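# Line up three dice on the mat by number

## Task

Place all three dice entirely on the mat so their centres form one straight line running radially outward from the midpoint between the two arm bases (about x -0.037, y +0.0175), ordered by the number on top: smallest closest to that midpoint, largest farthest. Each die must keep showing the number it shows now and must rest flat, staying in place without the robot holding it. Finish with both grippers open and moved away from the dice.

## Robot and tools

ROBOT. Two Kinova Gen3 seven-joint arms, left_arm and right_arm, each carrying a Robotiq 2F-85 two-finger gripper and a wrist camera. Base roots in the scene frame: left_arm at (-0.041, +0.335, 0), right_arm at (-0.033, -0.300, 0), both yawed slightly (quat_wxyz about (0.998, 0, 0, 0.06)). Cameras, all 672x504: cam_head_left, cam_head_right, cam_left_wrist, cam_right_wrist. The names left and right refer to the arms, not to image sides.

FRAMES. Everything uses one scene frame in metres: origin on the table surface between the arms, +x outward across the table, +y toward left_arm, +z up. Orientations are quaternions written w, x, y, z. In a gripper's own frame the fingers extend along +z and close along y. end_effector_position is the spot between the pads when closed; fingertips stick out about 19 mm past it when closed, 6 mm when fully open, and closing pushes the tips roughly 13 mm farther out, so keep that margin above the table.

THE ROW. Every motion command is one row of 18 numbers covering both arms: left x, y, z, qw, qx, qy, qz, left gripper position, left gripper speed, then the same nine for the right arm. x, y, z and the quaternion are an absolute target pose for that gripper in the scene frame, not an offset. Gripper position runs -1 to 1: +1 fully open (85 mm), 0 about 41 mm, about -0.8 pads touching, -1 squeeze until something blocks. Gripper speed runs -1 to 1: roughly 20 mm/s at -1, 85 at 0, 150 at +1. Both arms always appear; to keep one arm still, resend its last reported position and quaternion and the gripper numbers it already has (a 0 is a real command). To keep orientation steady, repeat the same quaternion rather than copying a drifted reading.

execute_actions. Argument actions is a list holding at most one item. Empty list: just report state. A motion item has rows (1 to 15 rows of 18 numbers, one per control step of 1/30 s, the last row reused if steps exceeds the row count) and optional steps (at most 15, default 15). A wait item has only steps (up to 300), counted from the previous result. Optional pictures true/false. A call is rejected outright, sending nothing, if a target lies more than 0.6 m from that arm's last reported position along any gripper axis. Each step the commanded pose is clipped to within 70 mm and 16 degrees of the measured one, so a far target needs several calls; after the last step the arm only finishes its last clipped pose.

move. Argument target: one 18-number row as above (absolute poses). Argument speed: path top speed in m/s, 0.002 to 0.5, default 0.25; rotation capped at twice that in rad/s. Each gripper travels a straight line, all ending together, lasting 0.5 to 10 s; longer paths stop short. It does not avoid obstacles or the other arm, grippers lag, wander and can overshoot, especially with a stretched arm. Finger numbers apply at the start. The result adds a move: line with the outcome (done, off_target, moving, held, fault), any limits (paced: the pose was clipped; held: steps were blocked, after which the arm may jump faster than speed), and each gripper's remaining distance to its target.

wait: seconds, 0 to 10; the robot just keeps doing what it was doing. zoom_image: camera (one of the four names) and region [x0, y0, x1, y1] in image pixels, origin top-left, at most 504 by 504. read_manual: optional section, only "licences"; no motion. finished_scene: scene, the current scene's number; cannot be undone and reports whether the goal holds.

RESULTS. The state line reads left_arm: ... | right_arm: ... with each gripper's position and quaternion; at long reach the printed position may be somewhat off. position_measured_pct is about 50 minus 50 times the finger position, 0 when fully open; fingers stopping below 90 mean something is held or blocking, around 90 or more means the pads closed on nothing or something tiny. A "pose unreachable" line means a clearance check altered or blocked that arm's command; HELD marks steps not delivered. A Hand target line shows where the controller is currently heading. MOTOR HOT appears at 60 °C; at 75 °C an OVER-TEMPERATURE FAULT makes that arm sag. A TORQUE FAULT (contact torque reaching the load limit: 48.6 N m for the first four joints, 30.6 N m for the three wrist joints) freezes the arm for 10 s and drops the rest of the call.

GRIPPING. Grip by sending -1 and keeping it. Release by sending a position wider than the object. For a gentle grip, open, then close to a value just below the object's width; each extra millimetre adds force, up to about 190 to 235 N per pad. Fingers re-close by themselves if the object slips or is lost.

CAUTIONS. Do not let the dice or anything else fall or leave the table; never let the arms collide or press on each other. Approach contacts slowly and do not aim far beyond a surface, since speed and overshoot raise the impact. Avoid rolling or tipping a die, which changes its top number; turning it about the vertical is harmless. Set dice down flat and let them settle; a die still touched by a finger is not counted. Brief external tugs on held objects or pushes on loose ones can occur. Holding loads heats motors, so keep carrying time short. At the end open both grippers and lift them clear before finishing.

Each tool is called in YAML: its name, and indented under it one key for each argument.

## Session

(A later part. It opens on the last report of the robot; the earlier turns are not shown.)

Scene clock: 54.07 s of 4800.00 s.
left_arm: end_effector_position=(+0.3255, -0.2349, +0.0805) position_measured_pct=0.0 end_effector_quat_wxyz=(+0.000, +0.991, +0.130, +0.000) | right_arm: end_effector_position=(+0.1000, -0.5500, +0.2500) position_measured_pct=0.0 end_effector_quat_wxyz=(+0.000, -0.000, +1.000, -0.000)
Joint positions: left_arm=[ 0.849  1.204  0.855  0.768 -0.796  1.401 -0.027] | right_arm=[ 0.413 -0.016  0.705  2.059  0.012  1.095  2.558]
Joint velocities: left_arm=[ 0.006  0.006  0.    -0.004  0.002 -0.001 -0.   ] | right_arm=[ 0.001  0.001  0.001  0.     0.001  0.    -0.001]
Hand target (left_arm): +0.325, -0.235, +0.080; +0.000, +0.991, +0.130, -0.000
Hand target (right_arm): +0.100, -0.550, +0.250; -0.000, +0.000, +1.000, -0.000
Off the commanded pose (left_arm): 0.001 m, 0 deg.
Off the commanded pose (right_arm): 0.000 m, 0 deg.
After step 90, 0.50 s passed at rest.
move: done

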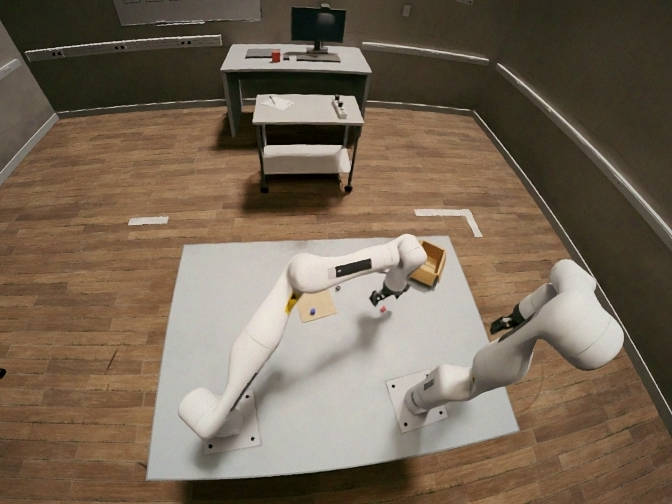

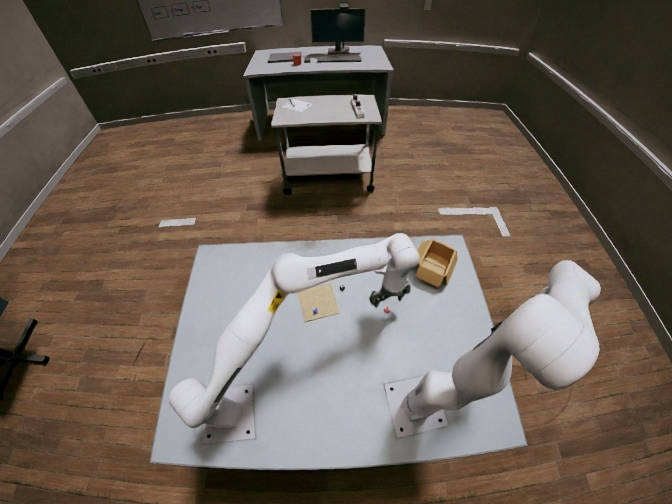

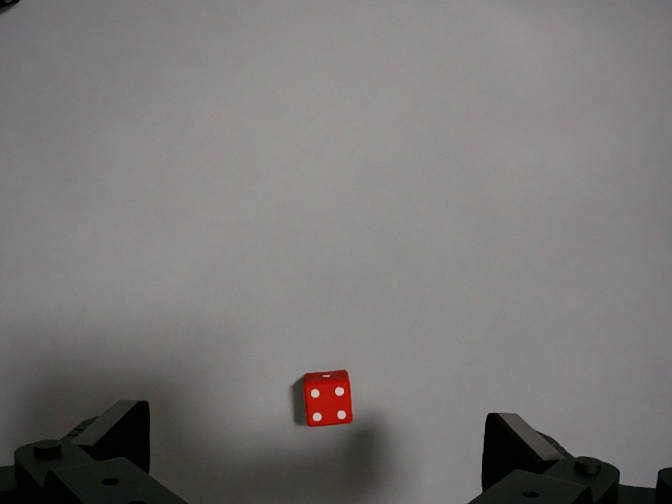

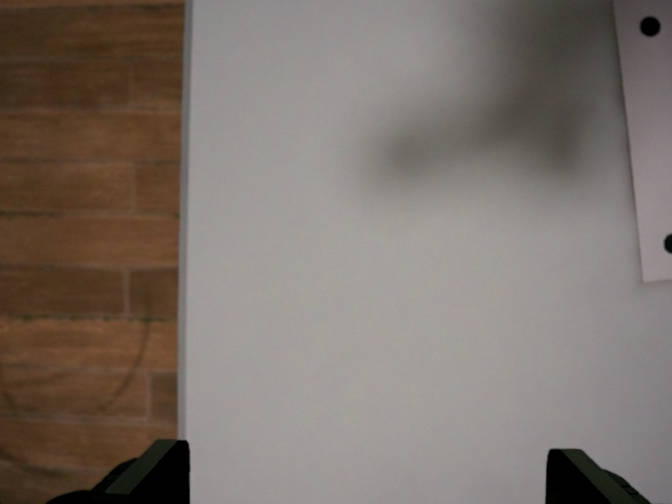

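move:
  target: [0.3345,-0.2366,0.021,0,0.986,0.165,0,0.3,0,0.1,-0.55,0.25,0,0,1,0,1,0]
  speed: 0.08

move:
  target: [0.3345,-0.2366,0.021,0,0.986,0.165,0,-1,0,0.1,-0.55,0.25,0,0,1,0,1,0]

move:
  target: [0.3345,-0.2366,0.09,0,0.986,0.165,0,-1,0,0.1,-0.55,0.25,0,0,1,0,1,0]

move:
  target: [0.378,0.038,0.09,0,1,0,0,-1,0,0.1,-0.55,0.25,0,0,1,0,1,0]

move:
  target: [0.378,0.038,0.0235,0,1,0,0,-1,0,0.1,-0.55,0.25,0,0,1,0,1,0]
  speed: 0.08

move:
  target: [0.378,0.038,0.0235,0,1,0,0,0.3,0,0.1,-0.55,0.25,0,0,1,0,1,0]

move:
  target: [0.378,0.038,0.12,0,1,0,0,1,0,0.1,-0.55,0.25,0,0,1,0,1,0]

Scene clock: 60.13 s of 4800.00 s.
left_arm: end_effector_position=(+0.3346, -0.2366, +0.0211) position_measured_pct=34.9 end_effector_quat_wxyz=(+0.000, +0.986, +0.165, -0.000) | right_arm: end_effector_position=(+0.1000, -0.5500, +0.2500) position_measured_pct=0.0 end_effector_quat_wxyz=(+0.000, +0.000, +1.000, -0.000)
Joint positions: left_arm=[ 0.849  1.287  0.822  0.769 -0.814  1.315  0.037] | right_arm=[ 0.413 -0.016  0.705  2.059  0.012  1.095  2.558]
Joint velocities: left_arm=[ 0.001  0.002  0.     0.     0.001 -0.001 -0.001] | right_arm=[ 0.001  0.001  0.    -0.001 -0.    -0.    -0.001]
Hand target (left_arm): +0.335, -0.237, +0.021; +0.000, +0.986, +0.165, -0.000
Hand target (right_arm): +0.100, -0.550, +0.250; -0.000, +0.000, +1.000, -0.000
Off the commanded pose (left_arm): 0.000 m, 0 deg.
Off the commanded pose (right_arm): 0.000 m, 0 deg.
After step 90, 2.03 s passed at rest.
move: done

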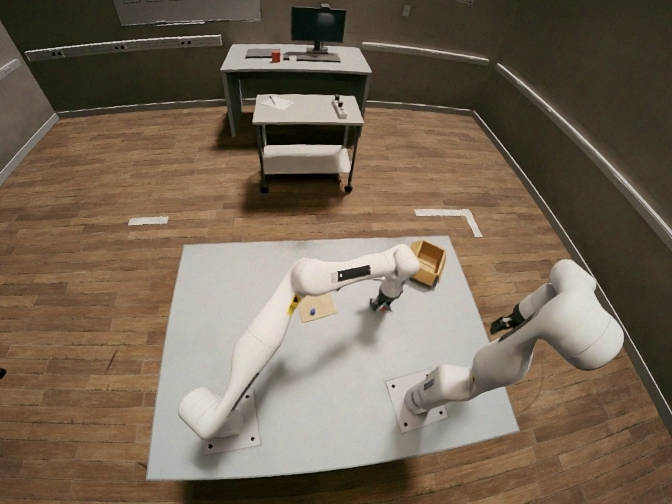

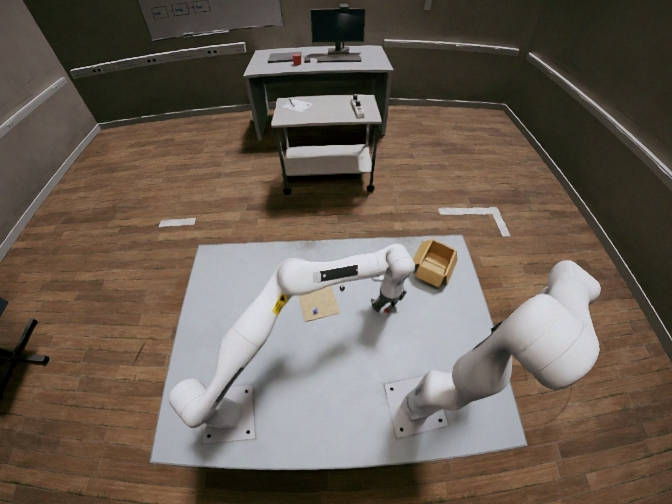

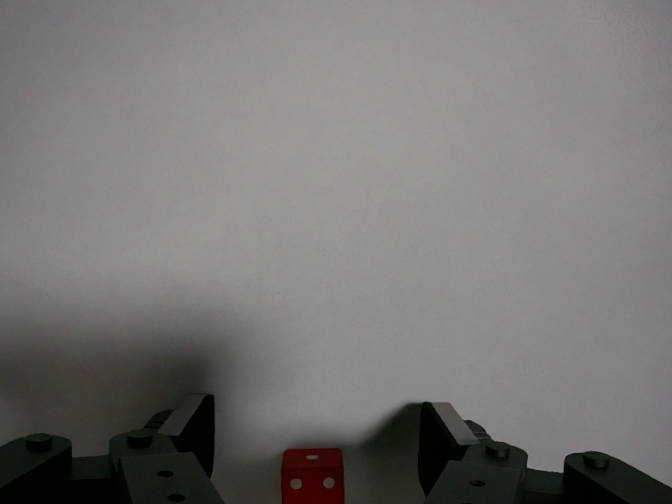

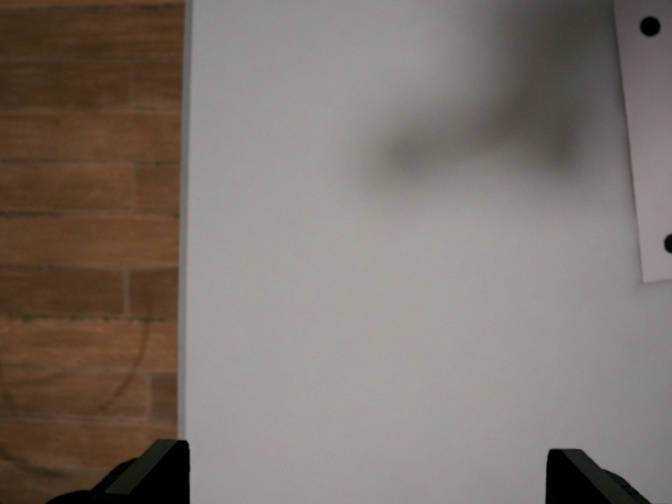

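Scene clock: 60.97 s of 4800.00 s.
left_arm: end_effector_position=(+0.3346, -0.2367, +0.0214) position_measured_pct=81.7 end_effector_quat_wxyz=(+0.000, +0.986, +0.165, +0.000) | right_arm: end_effector_position=(+0.1000, -0.5500, +0.2500) position_measured_pct=0.0 end_effector_quat_wxyz=(+0.000, +0.000, +1.000, -0.000)
Joint positions: left_arm=[ 0.849  1.286  0.822  0.769 -0.814  1.316  0.037] | right_arm=[ 0.413 -0.016  0.705  2.059  0.012  1.095  2.558]
Joint velocities: left_arm=[-0.001  0.001  0.001 -0.001 -0.001 -0.001  0.   ] | right_arm=[-0.001  0.001 -0.     0.     0.002 -0.     0.002]
Hand target (left_arm): +0.335, -0.237, +0.021; -0.000, +0.986, +0.165, -0.000
Hand target (right_arm): +0.100, -0.550, +0.250; -0.000, -0.000, +1.000, -0.000
Off the commanded pose (left_arm): 0.000 m, 0 deg.
Off the commanded pose (right_arm): 0.000 m, 0 deg.
move: done

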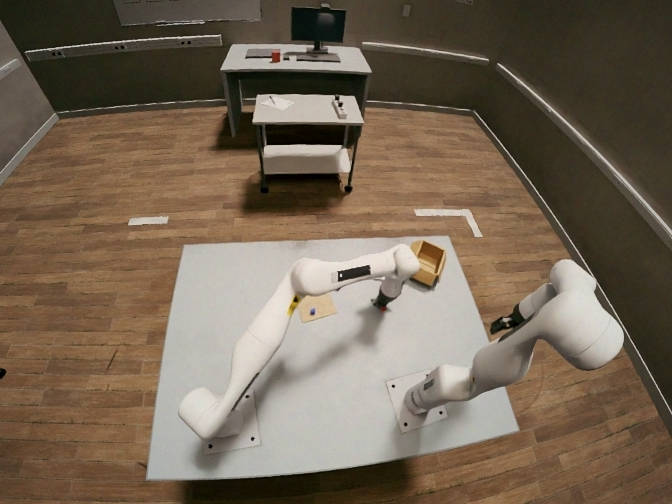

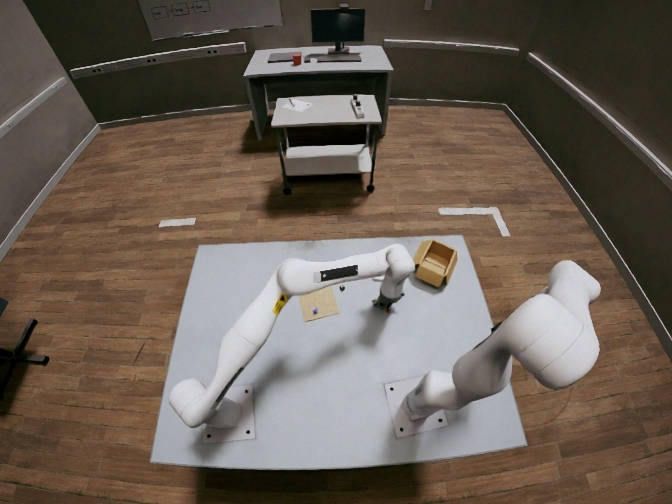

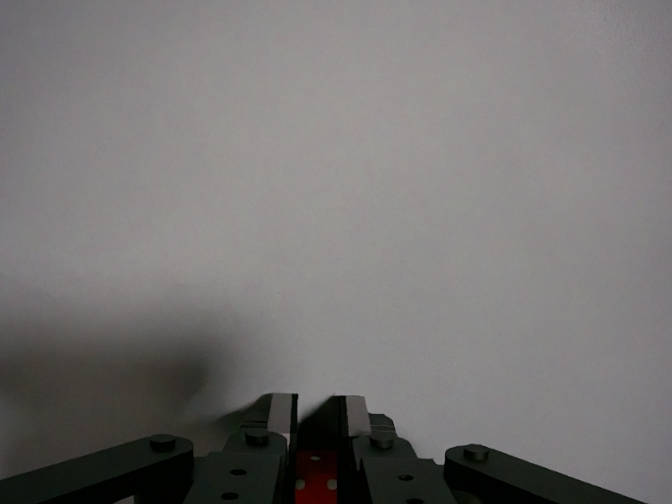

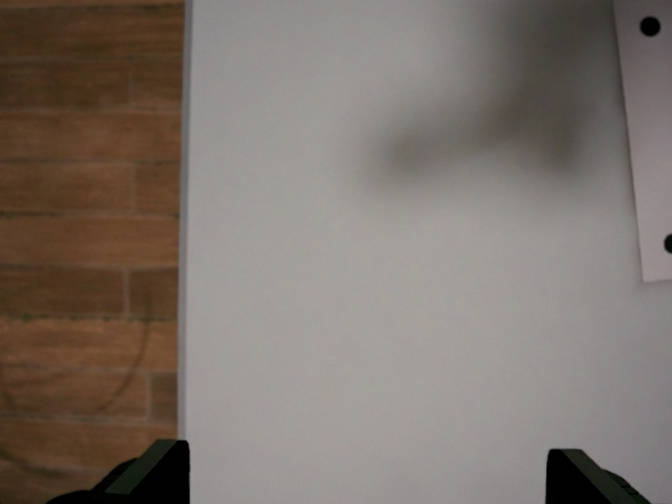

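Scene clock: 61.70 s of 4800.00 s.
left_arm: end_effector_position=(+0.3346, -0.2366, +0.0900) position_measured_pct=81.7 end_effector_quat_wxyz=(+0.000, +0.986, +0.165, +0.000) | right_arm: end_effector_position=(+0.1000, -0.5500, +0.2500) position_measured_pct=0.0 end_effector_quat_wxyz=(+0.000, +0.000, +1.000, -0.000)
Joint positions: left_arm=[ 0.861  1.209  0.847  0.704 -0.785  1.439  0.005] | right_arm=[ 0.413 -0.016  0.705  2.059  0.012  1.095  2.558]
Joint velocities: left_arm=[ 0.003 -0.001  0.    -0.001 -0.001  0.     0.   ] | right_arm=[-0.001 -0.001  0.001 -0.    -0.    -0.    -0.002]
Hand target (left_arm): +0.334, -0.237, +0.090; +0.000, +0.986, +0.165, +0.000
Hand target (right_arm): +0.100, -0.550, +0.250; -0.000, +0.000, +1.000, -0.000
Off the commanded pose (left_arm): 0.000 m, 0 deg.
Off the commanded pose (right_arm): 0.000 m, 0 deg.
move: done

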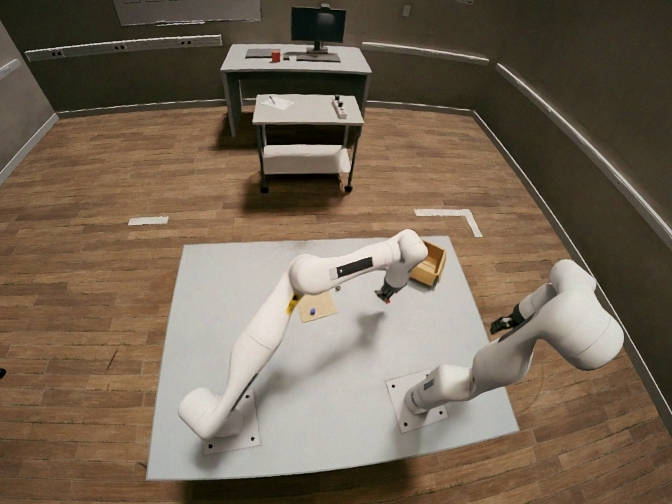

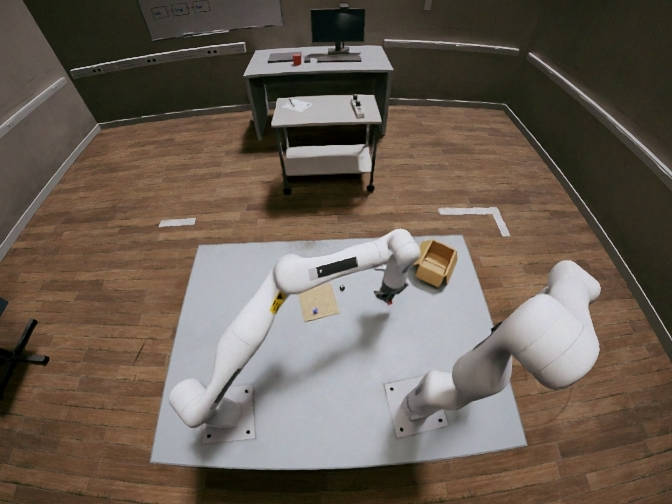

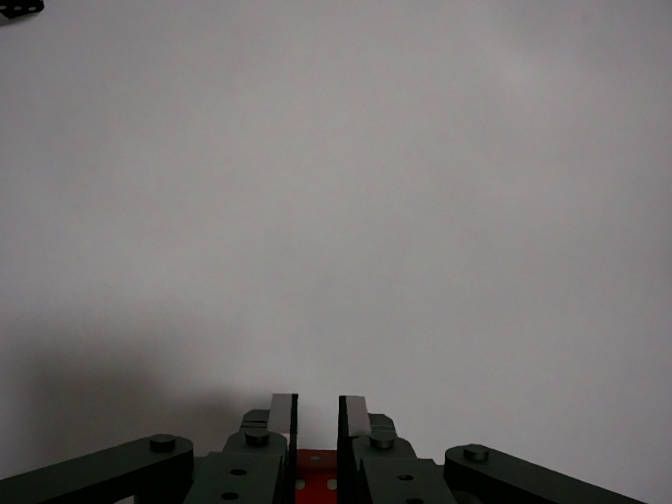

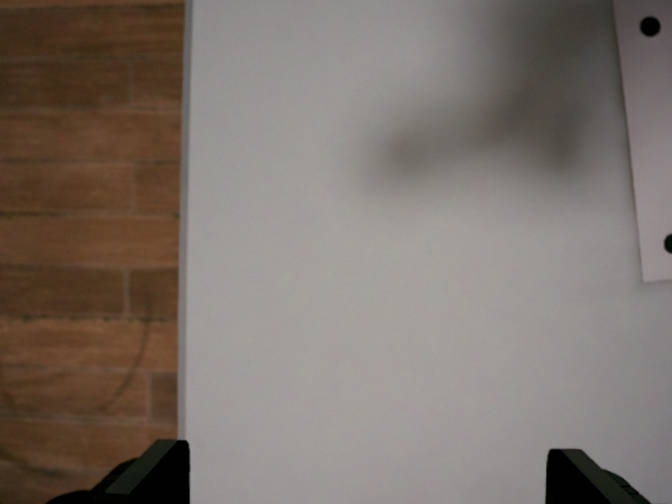

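Scene clock: 63.37 s of 4800.00 s.
left_arm: end_effector_position=(+0.3768, +0.0383, +0.0896) position_measured_pct=81.7 end_effector_quat_wxyz=(-0.000, +1.000, +0.000, -0.000) | right_arm: end_effector_position=(+0.1000, -0.5500, +0.2500) position_measured_pct=0.0 end_effector_quat_wxyz=(+0.000, +0.000, +1.000, -0.000)
Joint positions: left_arm=[ 0.176  0.917  0.956  1.592 -0.825  1.082 -0.339] | right_arm=[ 0.413 -0.016  0.705  2.059  0.012  1.095  2.558]
Joint velocities: left_arm=[-0.004 -0.001  0.001  0.     0.002  0.    -0.   ] | right_arm=[ 0.     0.001 -0.001 -0.001 -0.001  0.     0.001]
Hand target (left_arm): +0.377, +0.038, +0.090; -0.000, +1.000, +0.001, -0.000
Hand target (right_arm): +0.100, -0.550, +0.250; -0.000, -0.000, +1.000, -0.000
Off the commanded pose (left_arm): 0.001 m, 0 deg.
Off the commanded pose (right_arm): 0.000 m, 0 deg.
move: done

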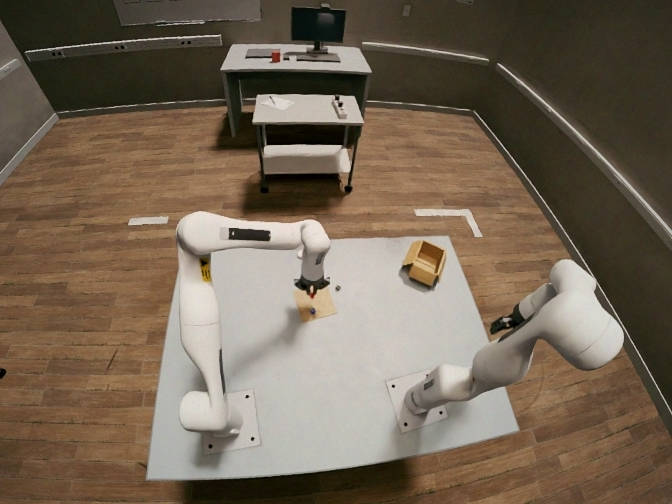

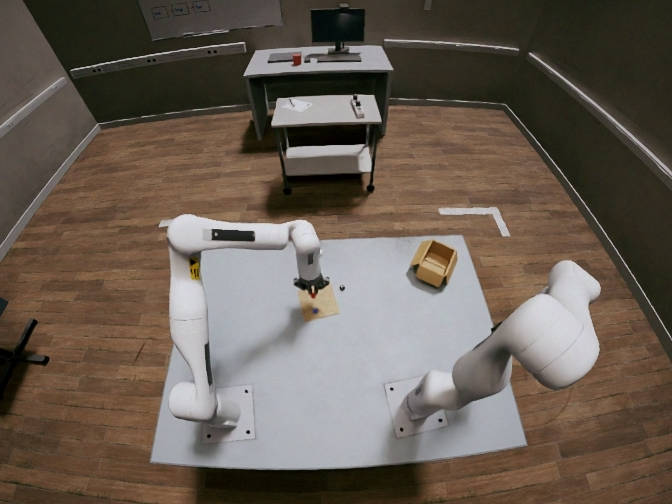

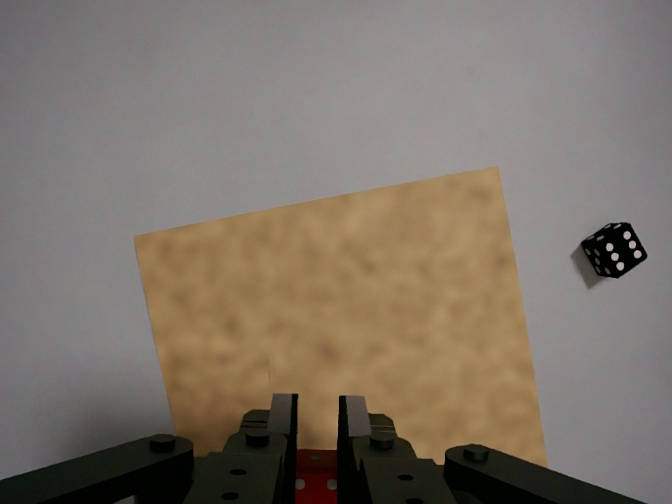

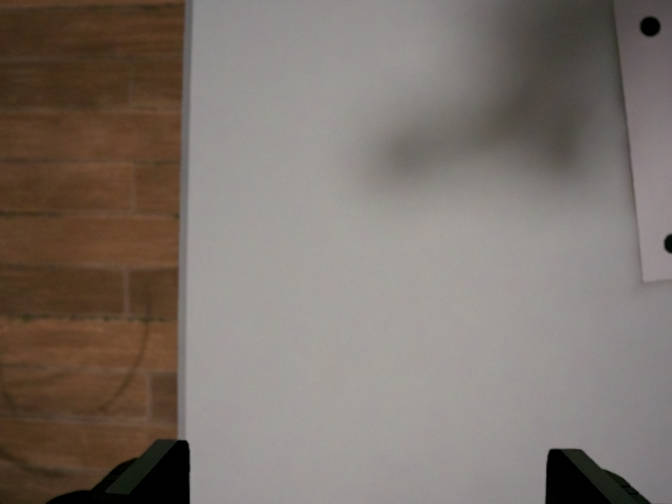

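Scene clock: 64.47 s of 4800.00 s.
left_arm: end_effector_position=(+0.3785, +0.0382, +0.0244) position_measured_pct=81.7 end_effector_quat_wxyz=(-0.000, +1.000, +0.000, +0.001) | right_arm: end_effector_position=(+0.1000, -0.5500, +0.2500) position_measured_pct=0.0 end_effector_quat_wxyz=(+0.000, +0.000, +1.000, -0.000)
Joint positions: left_arm=[ 0.21   1.013  0.875  1.628 -0.92   0.96  -0.277] | right_arm=[ 0.413 -0.016  0.705  2.059  0.012  1.095  2.558]
Joint velocities: left_arm=[ 0.001 -0.    -0.     0.    -0.001  0.002  0.   ] | right_arm=[-0.     0.    -0.001  0.001 -0.     0.     0.003]
Hand target (left_arm): +0.378, +0.038, +0.024; -0.000, +1.000, +0.000, +0.000
Hand target (right_arm): +0.100, -0.550, +0.250; -0.000, +0.000, +1.000, -0.000
Off the commanded pose (left_arm): 0.001 m, 0 deg.
Off the commanded pose (right_arm): 0.000 m, 0 deg.
move: done

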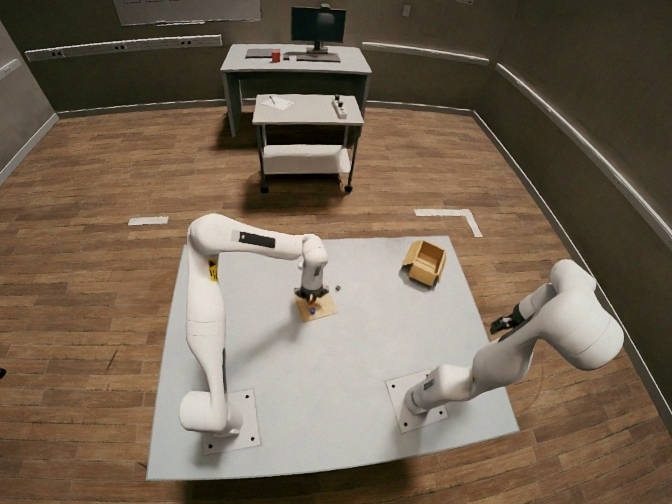

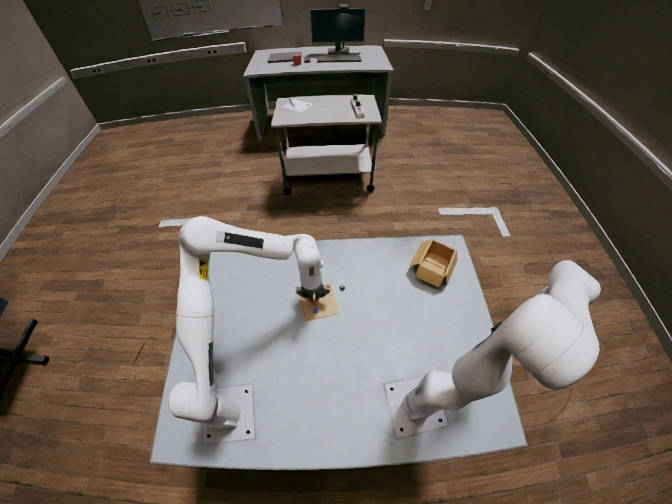

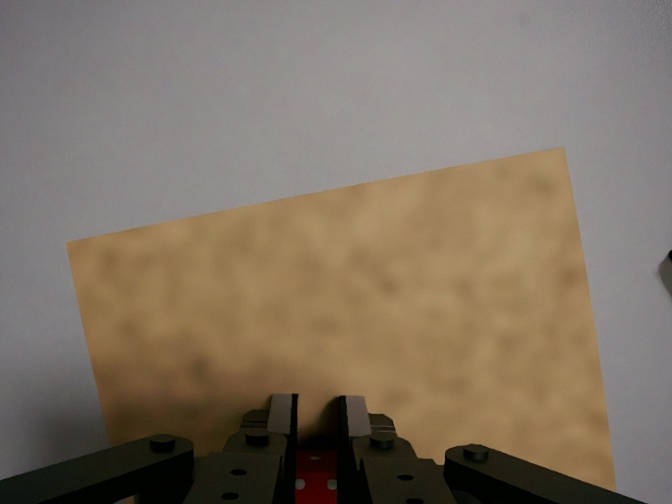

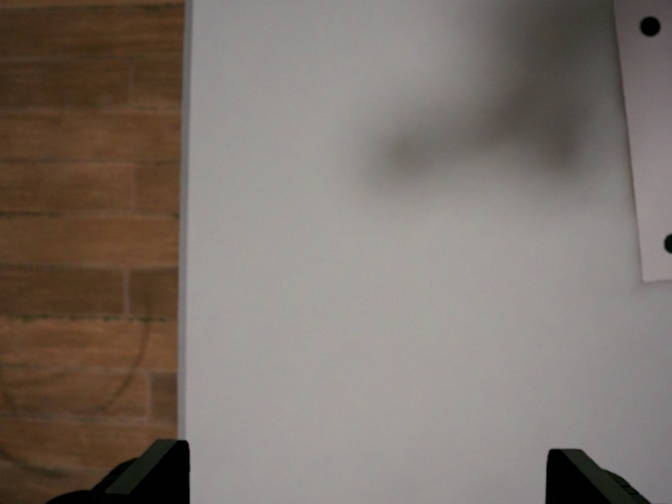

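Scene clock: 65.37 s of 4800.00 s.
left_arm: end_effector_position=(+0.3780, +0.0380, +0.0235) position_measured_pct=34.9 end_effector_quat_wxyz=(+0.000, +1.000, -0.000, +0.000) | right_arm: end_effector_position=(+0.1000, -0.5500, +0.2500) position_measured_pct=0.0 end_effector_quat_wxyz=(+0.000, +0.000, +1.000, -0.000)
Joint positions: left_arm=[ 0.211  1.015  0.875  1.628 -0.92   0.959 -0.277] | right_arm=[ 0.413 -0.016  0.705  2.059  0.012  1.095  2.558]
Joint velocities: left_arm=[-0.001  0.    -0.    -0.    -0.001 -0.    -0.   ] | right_arm=[ 0.001 -0.002 -0.    -0.001  0.002  0.    -0.001]
Hand target (left_arm): +0.378, +0.038, +0.024; +0.000, +1.000, -0.000, +0.000
Hand target (right_arm): +0.100, -0.550, +0.250; -0.000, +0.000, +1.000, -0.000
Off the commanded pose (left_arm): 0.000 m, 0 deg.
Off the commanded pose (right_arm): 0.000 m, 0 deg.
move: done

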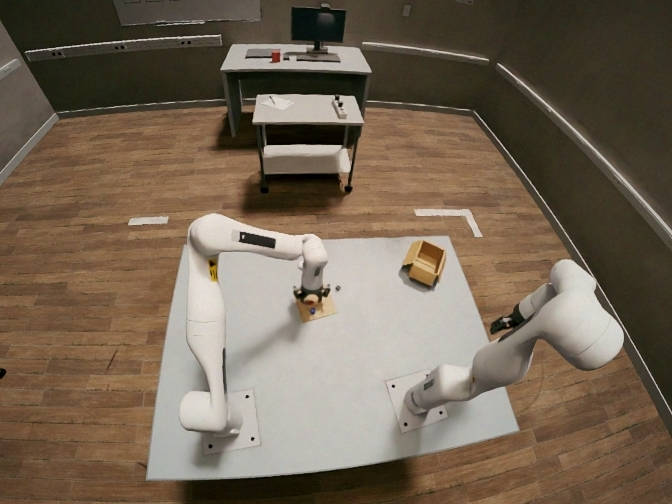

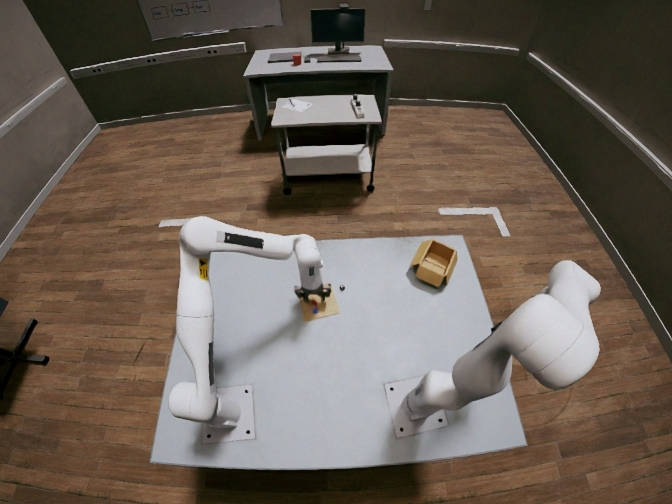

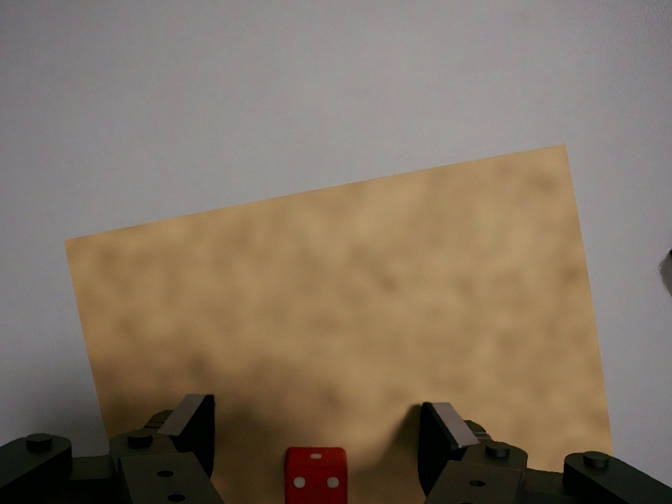

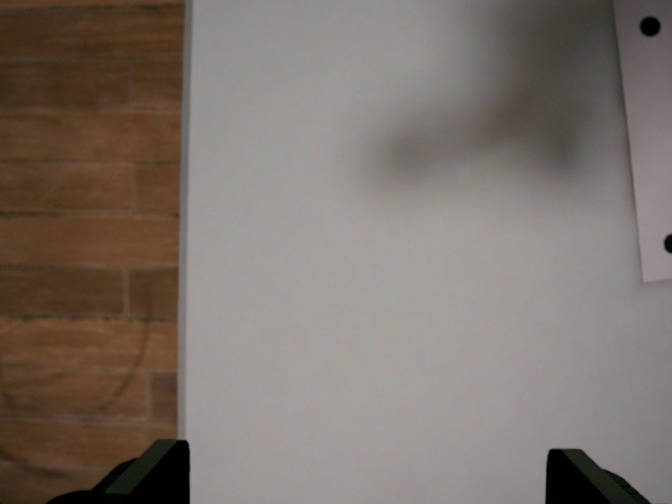

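Scene clock: 66.20 s of 4800.00 s.
left_arm: end_effector_position=(+0.3778, +0.0378, +0.1197) position_measured_pct=0.0 end_effector_quat_wxyz=(+0.000, +1.000, -0.000, -0.000) | right_arm: end_effector_position=(+0.1000, -0.5500, +0.2500) position_measured_pct=0.0 end_effector_quat_wxyz=(+0.000, +0.000, +1.000, -0.000)
Joint positions: left_arm=[ 0.165  0.877  0.987  1.559 -0.783  1.141 -0.373] | right_arm=[ 0.413 -0.016  0.705  2.059  0.012  1.095  2.558]
Joint velocities: left_arm=[-0.002 -0.002  0.002 -0.     0.001  0.     0.001] | right_arm=[-0.001 -0.002 -0.001  0.001 -0.001 -0.     0.001]
Hand target (left_arm): +0.378, +0.038, +0.120; +0.000, +1.000, -0.000, -0.000
Hand target (right_arm): +0.100, -0.550, +0.250; -0.000, +0.000, +1.000, -0.000
Off the commanded pose (left_arm): 0.000 m, 0 deg.
Off the commanded pose (right_arm): 0.000 m, 0 deg.
move: done

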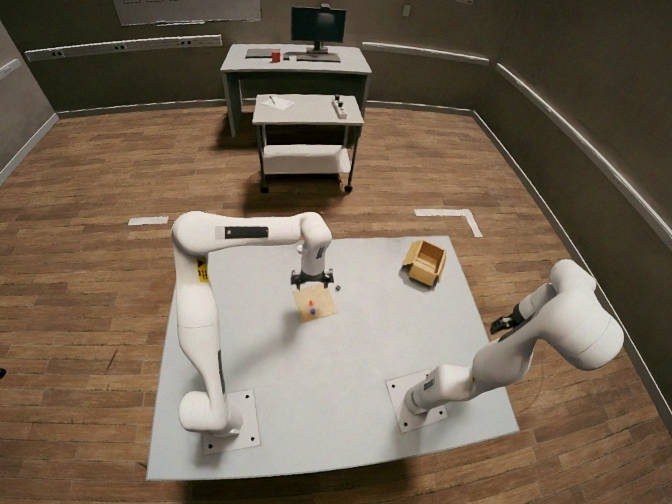

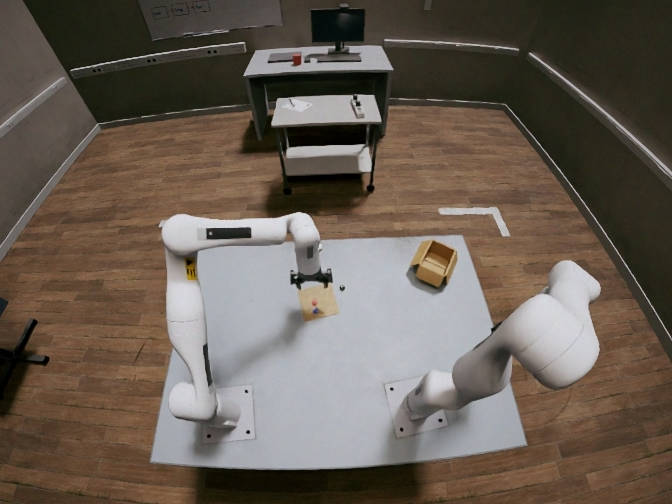

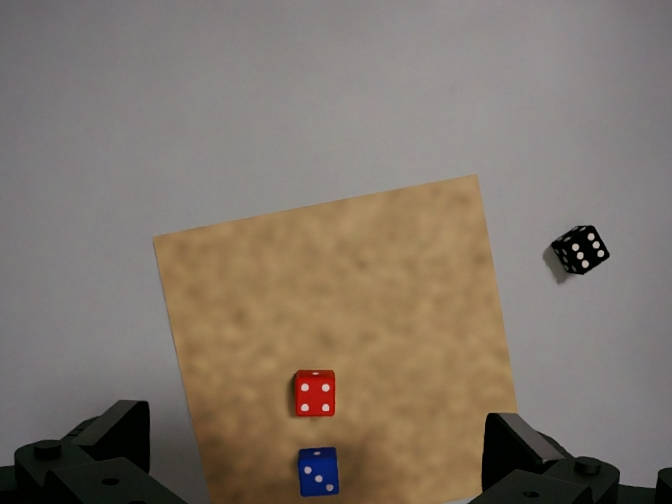

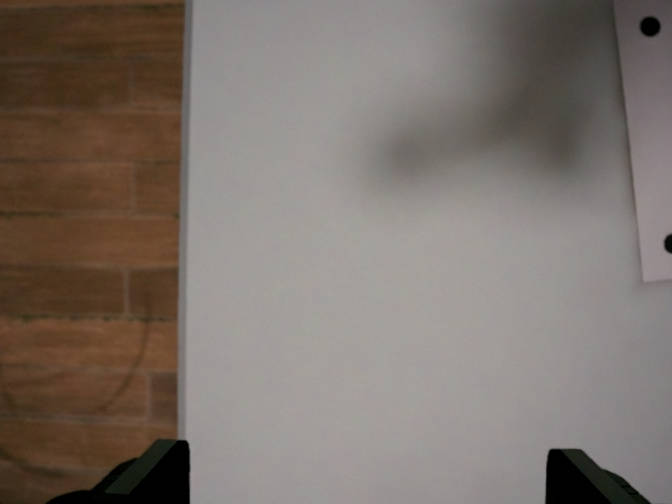

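move:
  target: [0.435,-0.07,0.1,0,1,0,0,1,0,0.1,-0.55,0.25,0,0,1,0,1,0]

Scene clock: 73.57 s of 4800.00 s.
left_arm: end_effector_position=(+0.4355, -0.0701, +0.1004) position_measured_pct=0.0 end_effector_quat_wxyz=(+0.000, +1.000, -0.000, +0.000) | right_arm: end_effector_position=(+0.1000, -0.5500, +0.2500) position_measured_pct=0.0 end_effector_quat_wxyz=(+0.000, -0.000, +1.000, -0.000)
Joint positions: left_arm=[ 0.436  1.088  0.926  1.075 -0.819  1.321 -0.451] | right_arm=[ 0.413 -0.016  0.705  2.059  0.012  1.095  2.558]
Joint velocities: left_arm=[ 0.003  0.003 -0.001 -0.     0.001  0.001  0.001] | right_arm=[-0.001  0.001 -0.     0.001 -0.     0.    -0.   ]
Hand target (left_arm): +0.435, -0.070, +0.100; +0.000, +1.000, -0.000, +0.000
Hand target (right_arm): +0.100, -0.550, +0.250; -0.000, -0.000, +1.000, -0.000
Off the commanded pose (left_arm): 0.001 m, 0 deg.
Off the commanded pose (right_arm): 0.000 m, 0 deg.
After step 90, 3.23 s passed at rest.
move: done

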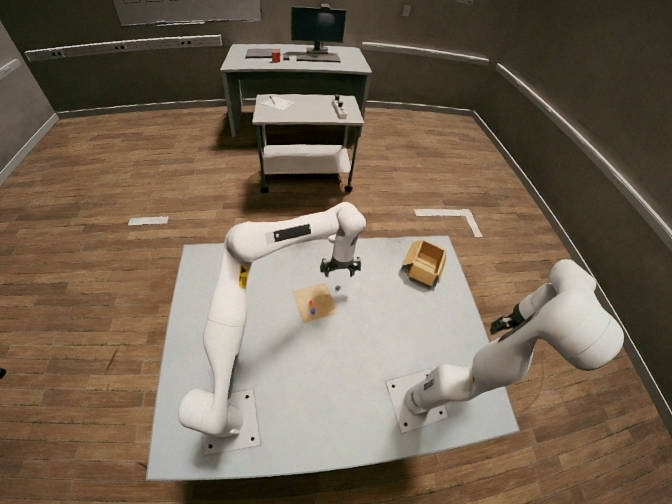

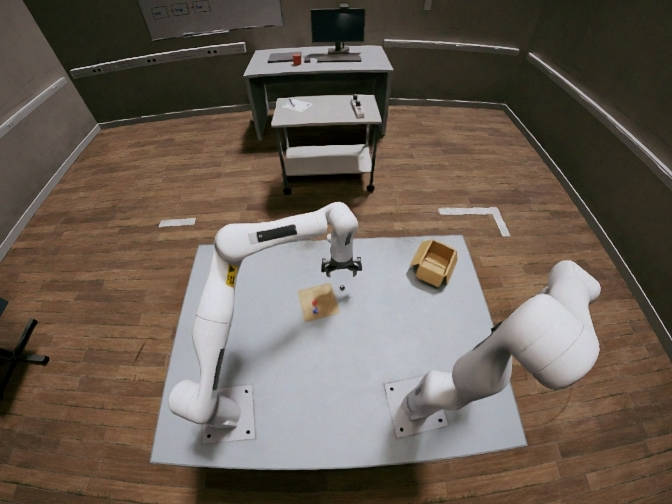

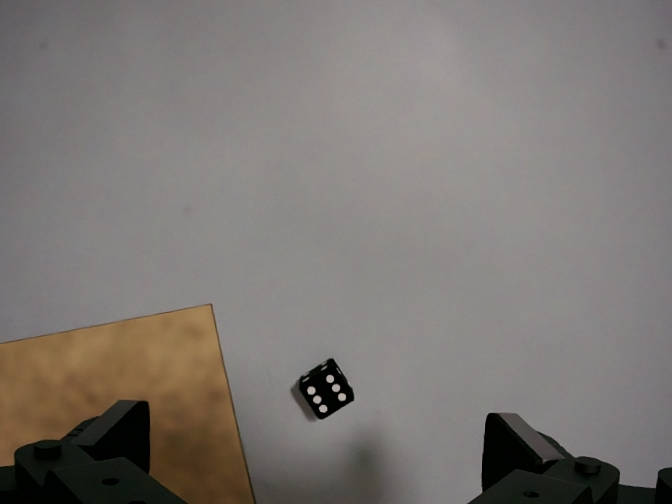

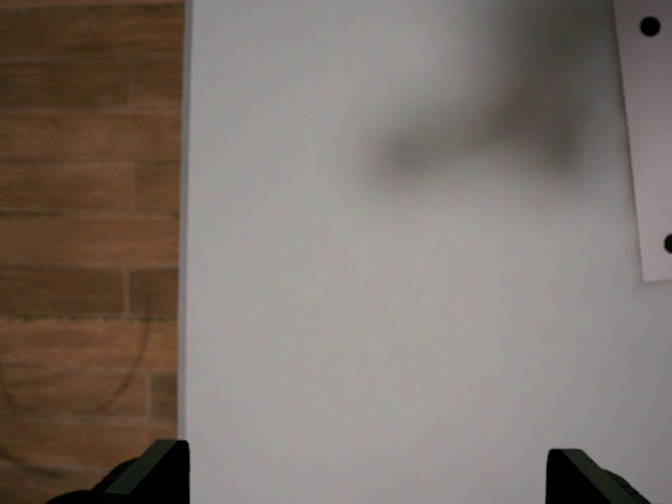

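move:
  target: [0.443,-0.074,0.08,0,0.959,0.284,0,0.3,0,0.1,-0.55,0.25,0,0,1,0,1,0]

Scene clock: 77.53 s of 4800.00 s.
left_arm: end_effector_position=(+0.4431, -0.0739, +0.0800) position_measured_pct=34.9 end_effector_quat_wxyz=(+0.000, +0.959, +0.284, -0.000) | right_arm: end_effector_position=(+0.1000, -0.5500, +0.2500) position_measured_pct=0.0 end_effector_quat_wxyz=(+0.000, +0.000, +1.000, -0.000)
Joint positions: left_arm=[ 0.478  1.094  0.808  1.047 -0.739  1.264  0.072] | right_arm=[ 0.413 -0.016  0.705  2.059  0.012  1.095  2.558]
Joint velocities: left_arm=[ 0.002  0.001  0.002  0.    -0.001 -0.     0.001] | right_arm=[ 0.    -0.001 -0.     0.001  0.002  0.     0.001]
Hand target (left_arm): +0.443, -0.074, +0.080; +0.000, +0.959, +0.284, -0.000
Hand target (right_arm): +0.100, -0.550, +0.250; -0.000, +0.000, +1.000, -0.000
Off the commanded pose (left_arm): 0.000 m, 0 deg.
Off the commanded pose (right_arm): 0.000 m, 0 deg.
move: done

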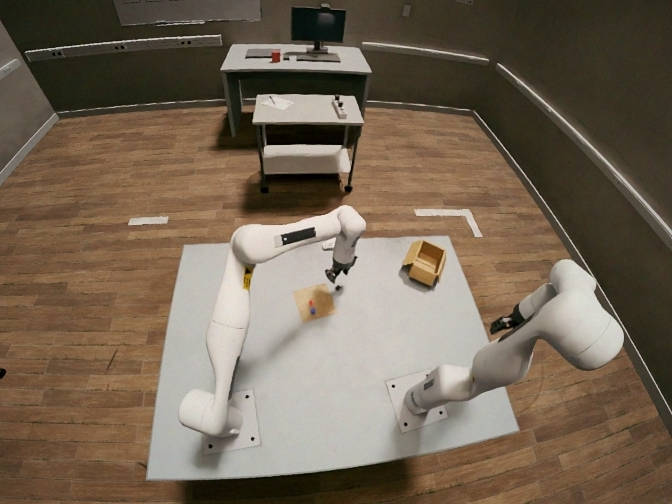

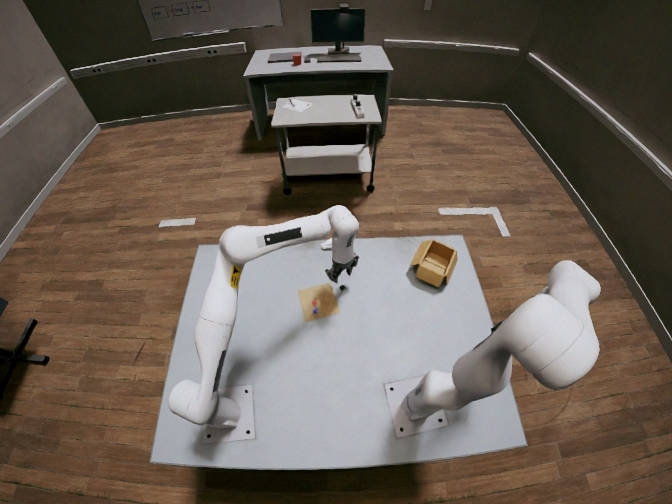

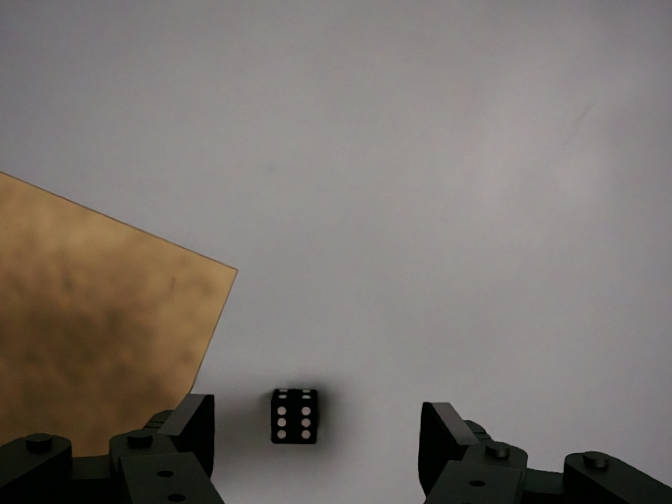

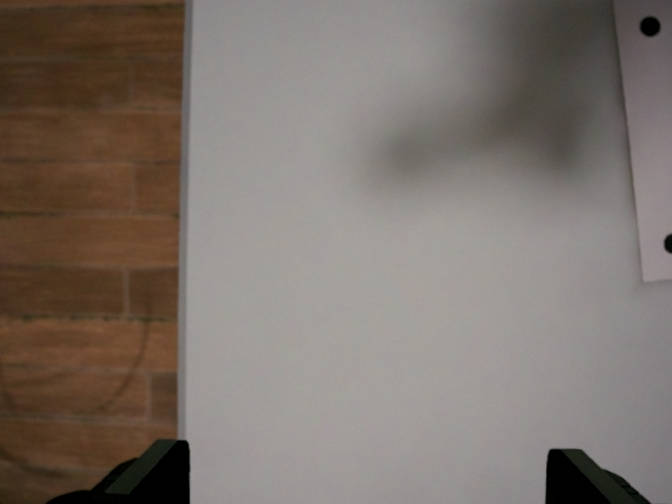

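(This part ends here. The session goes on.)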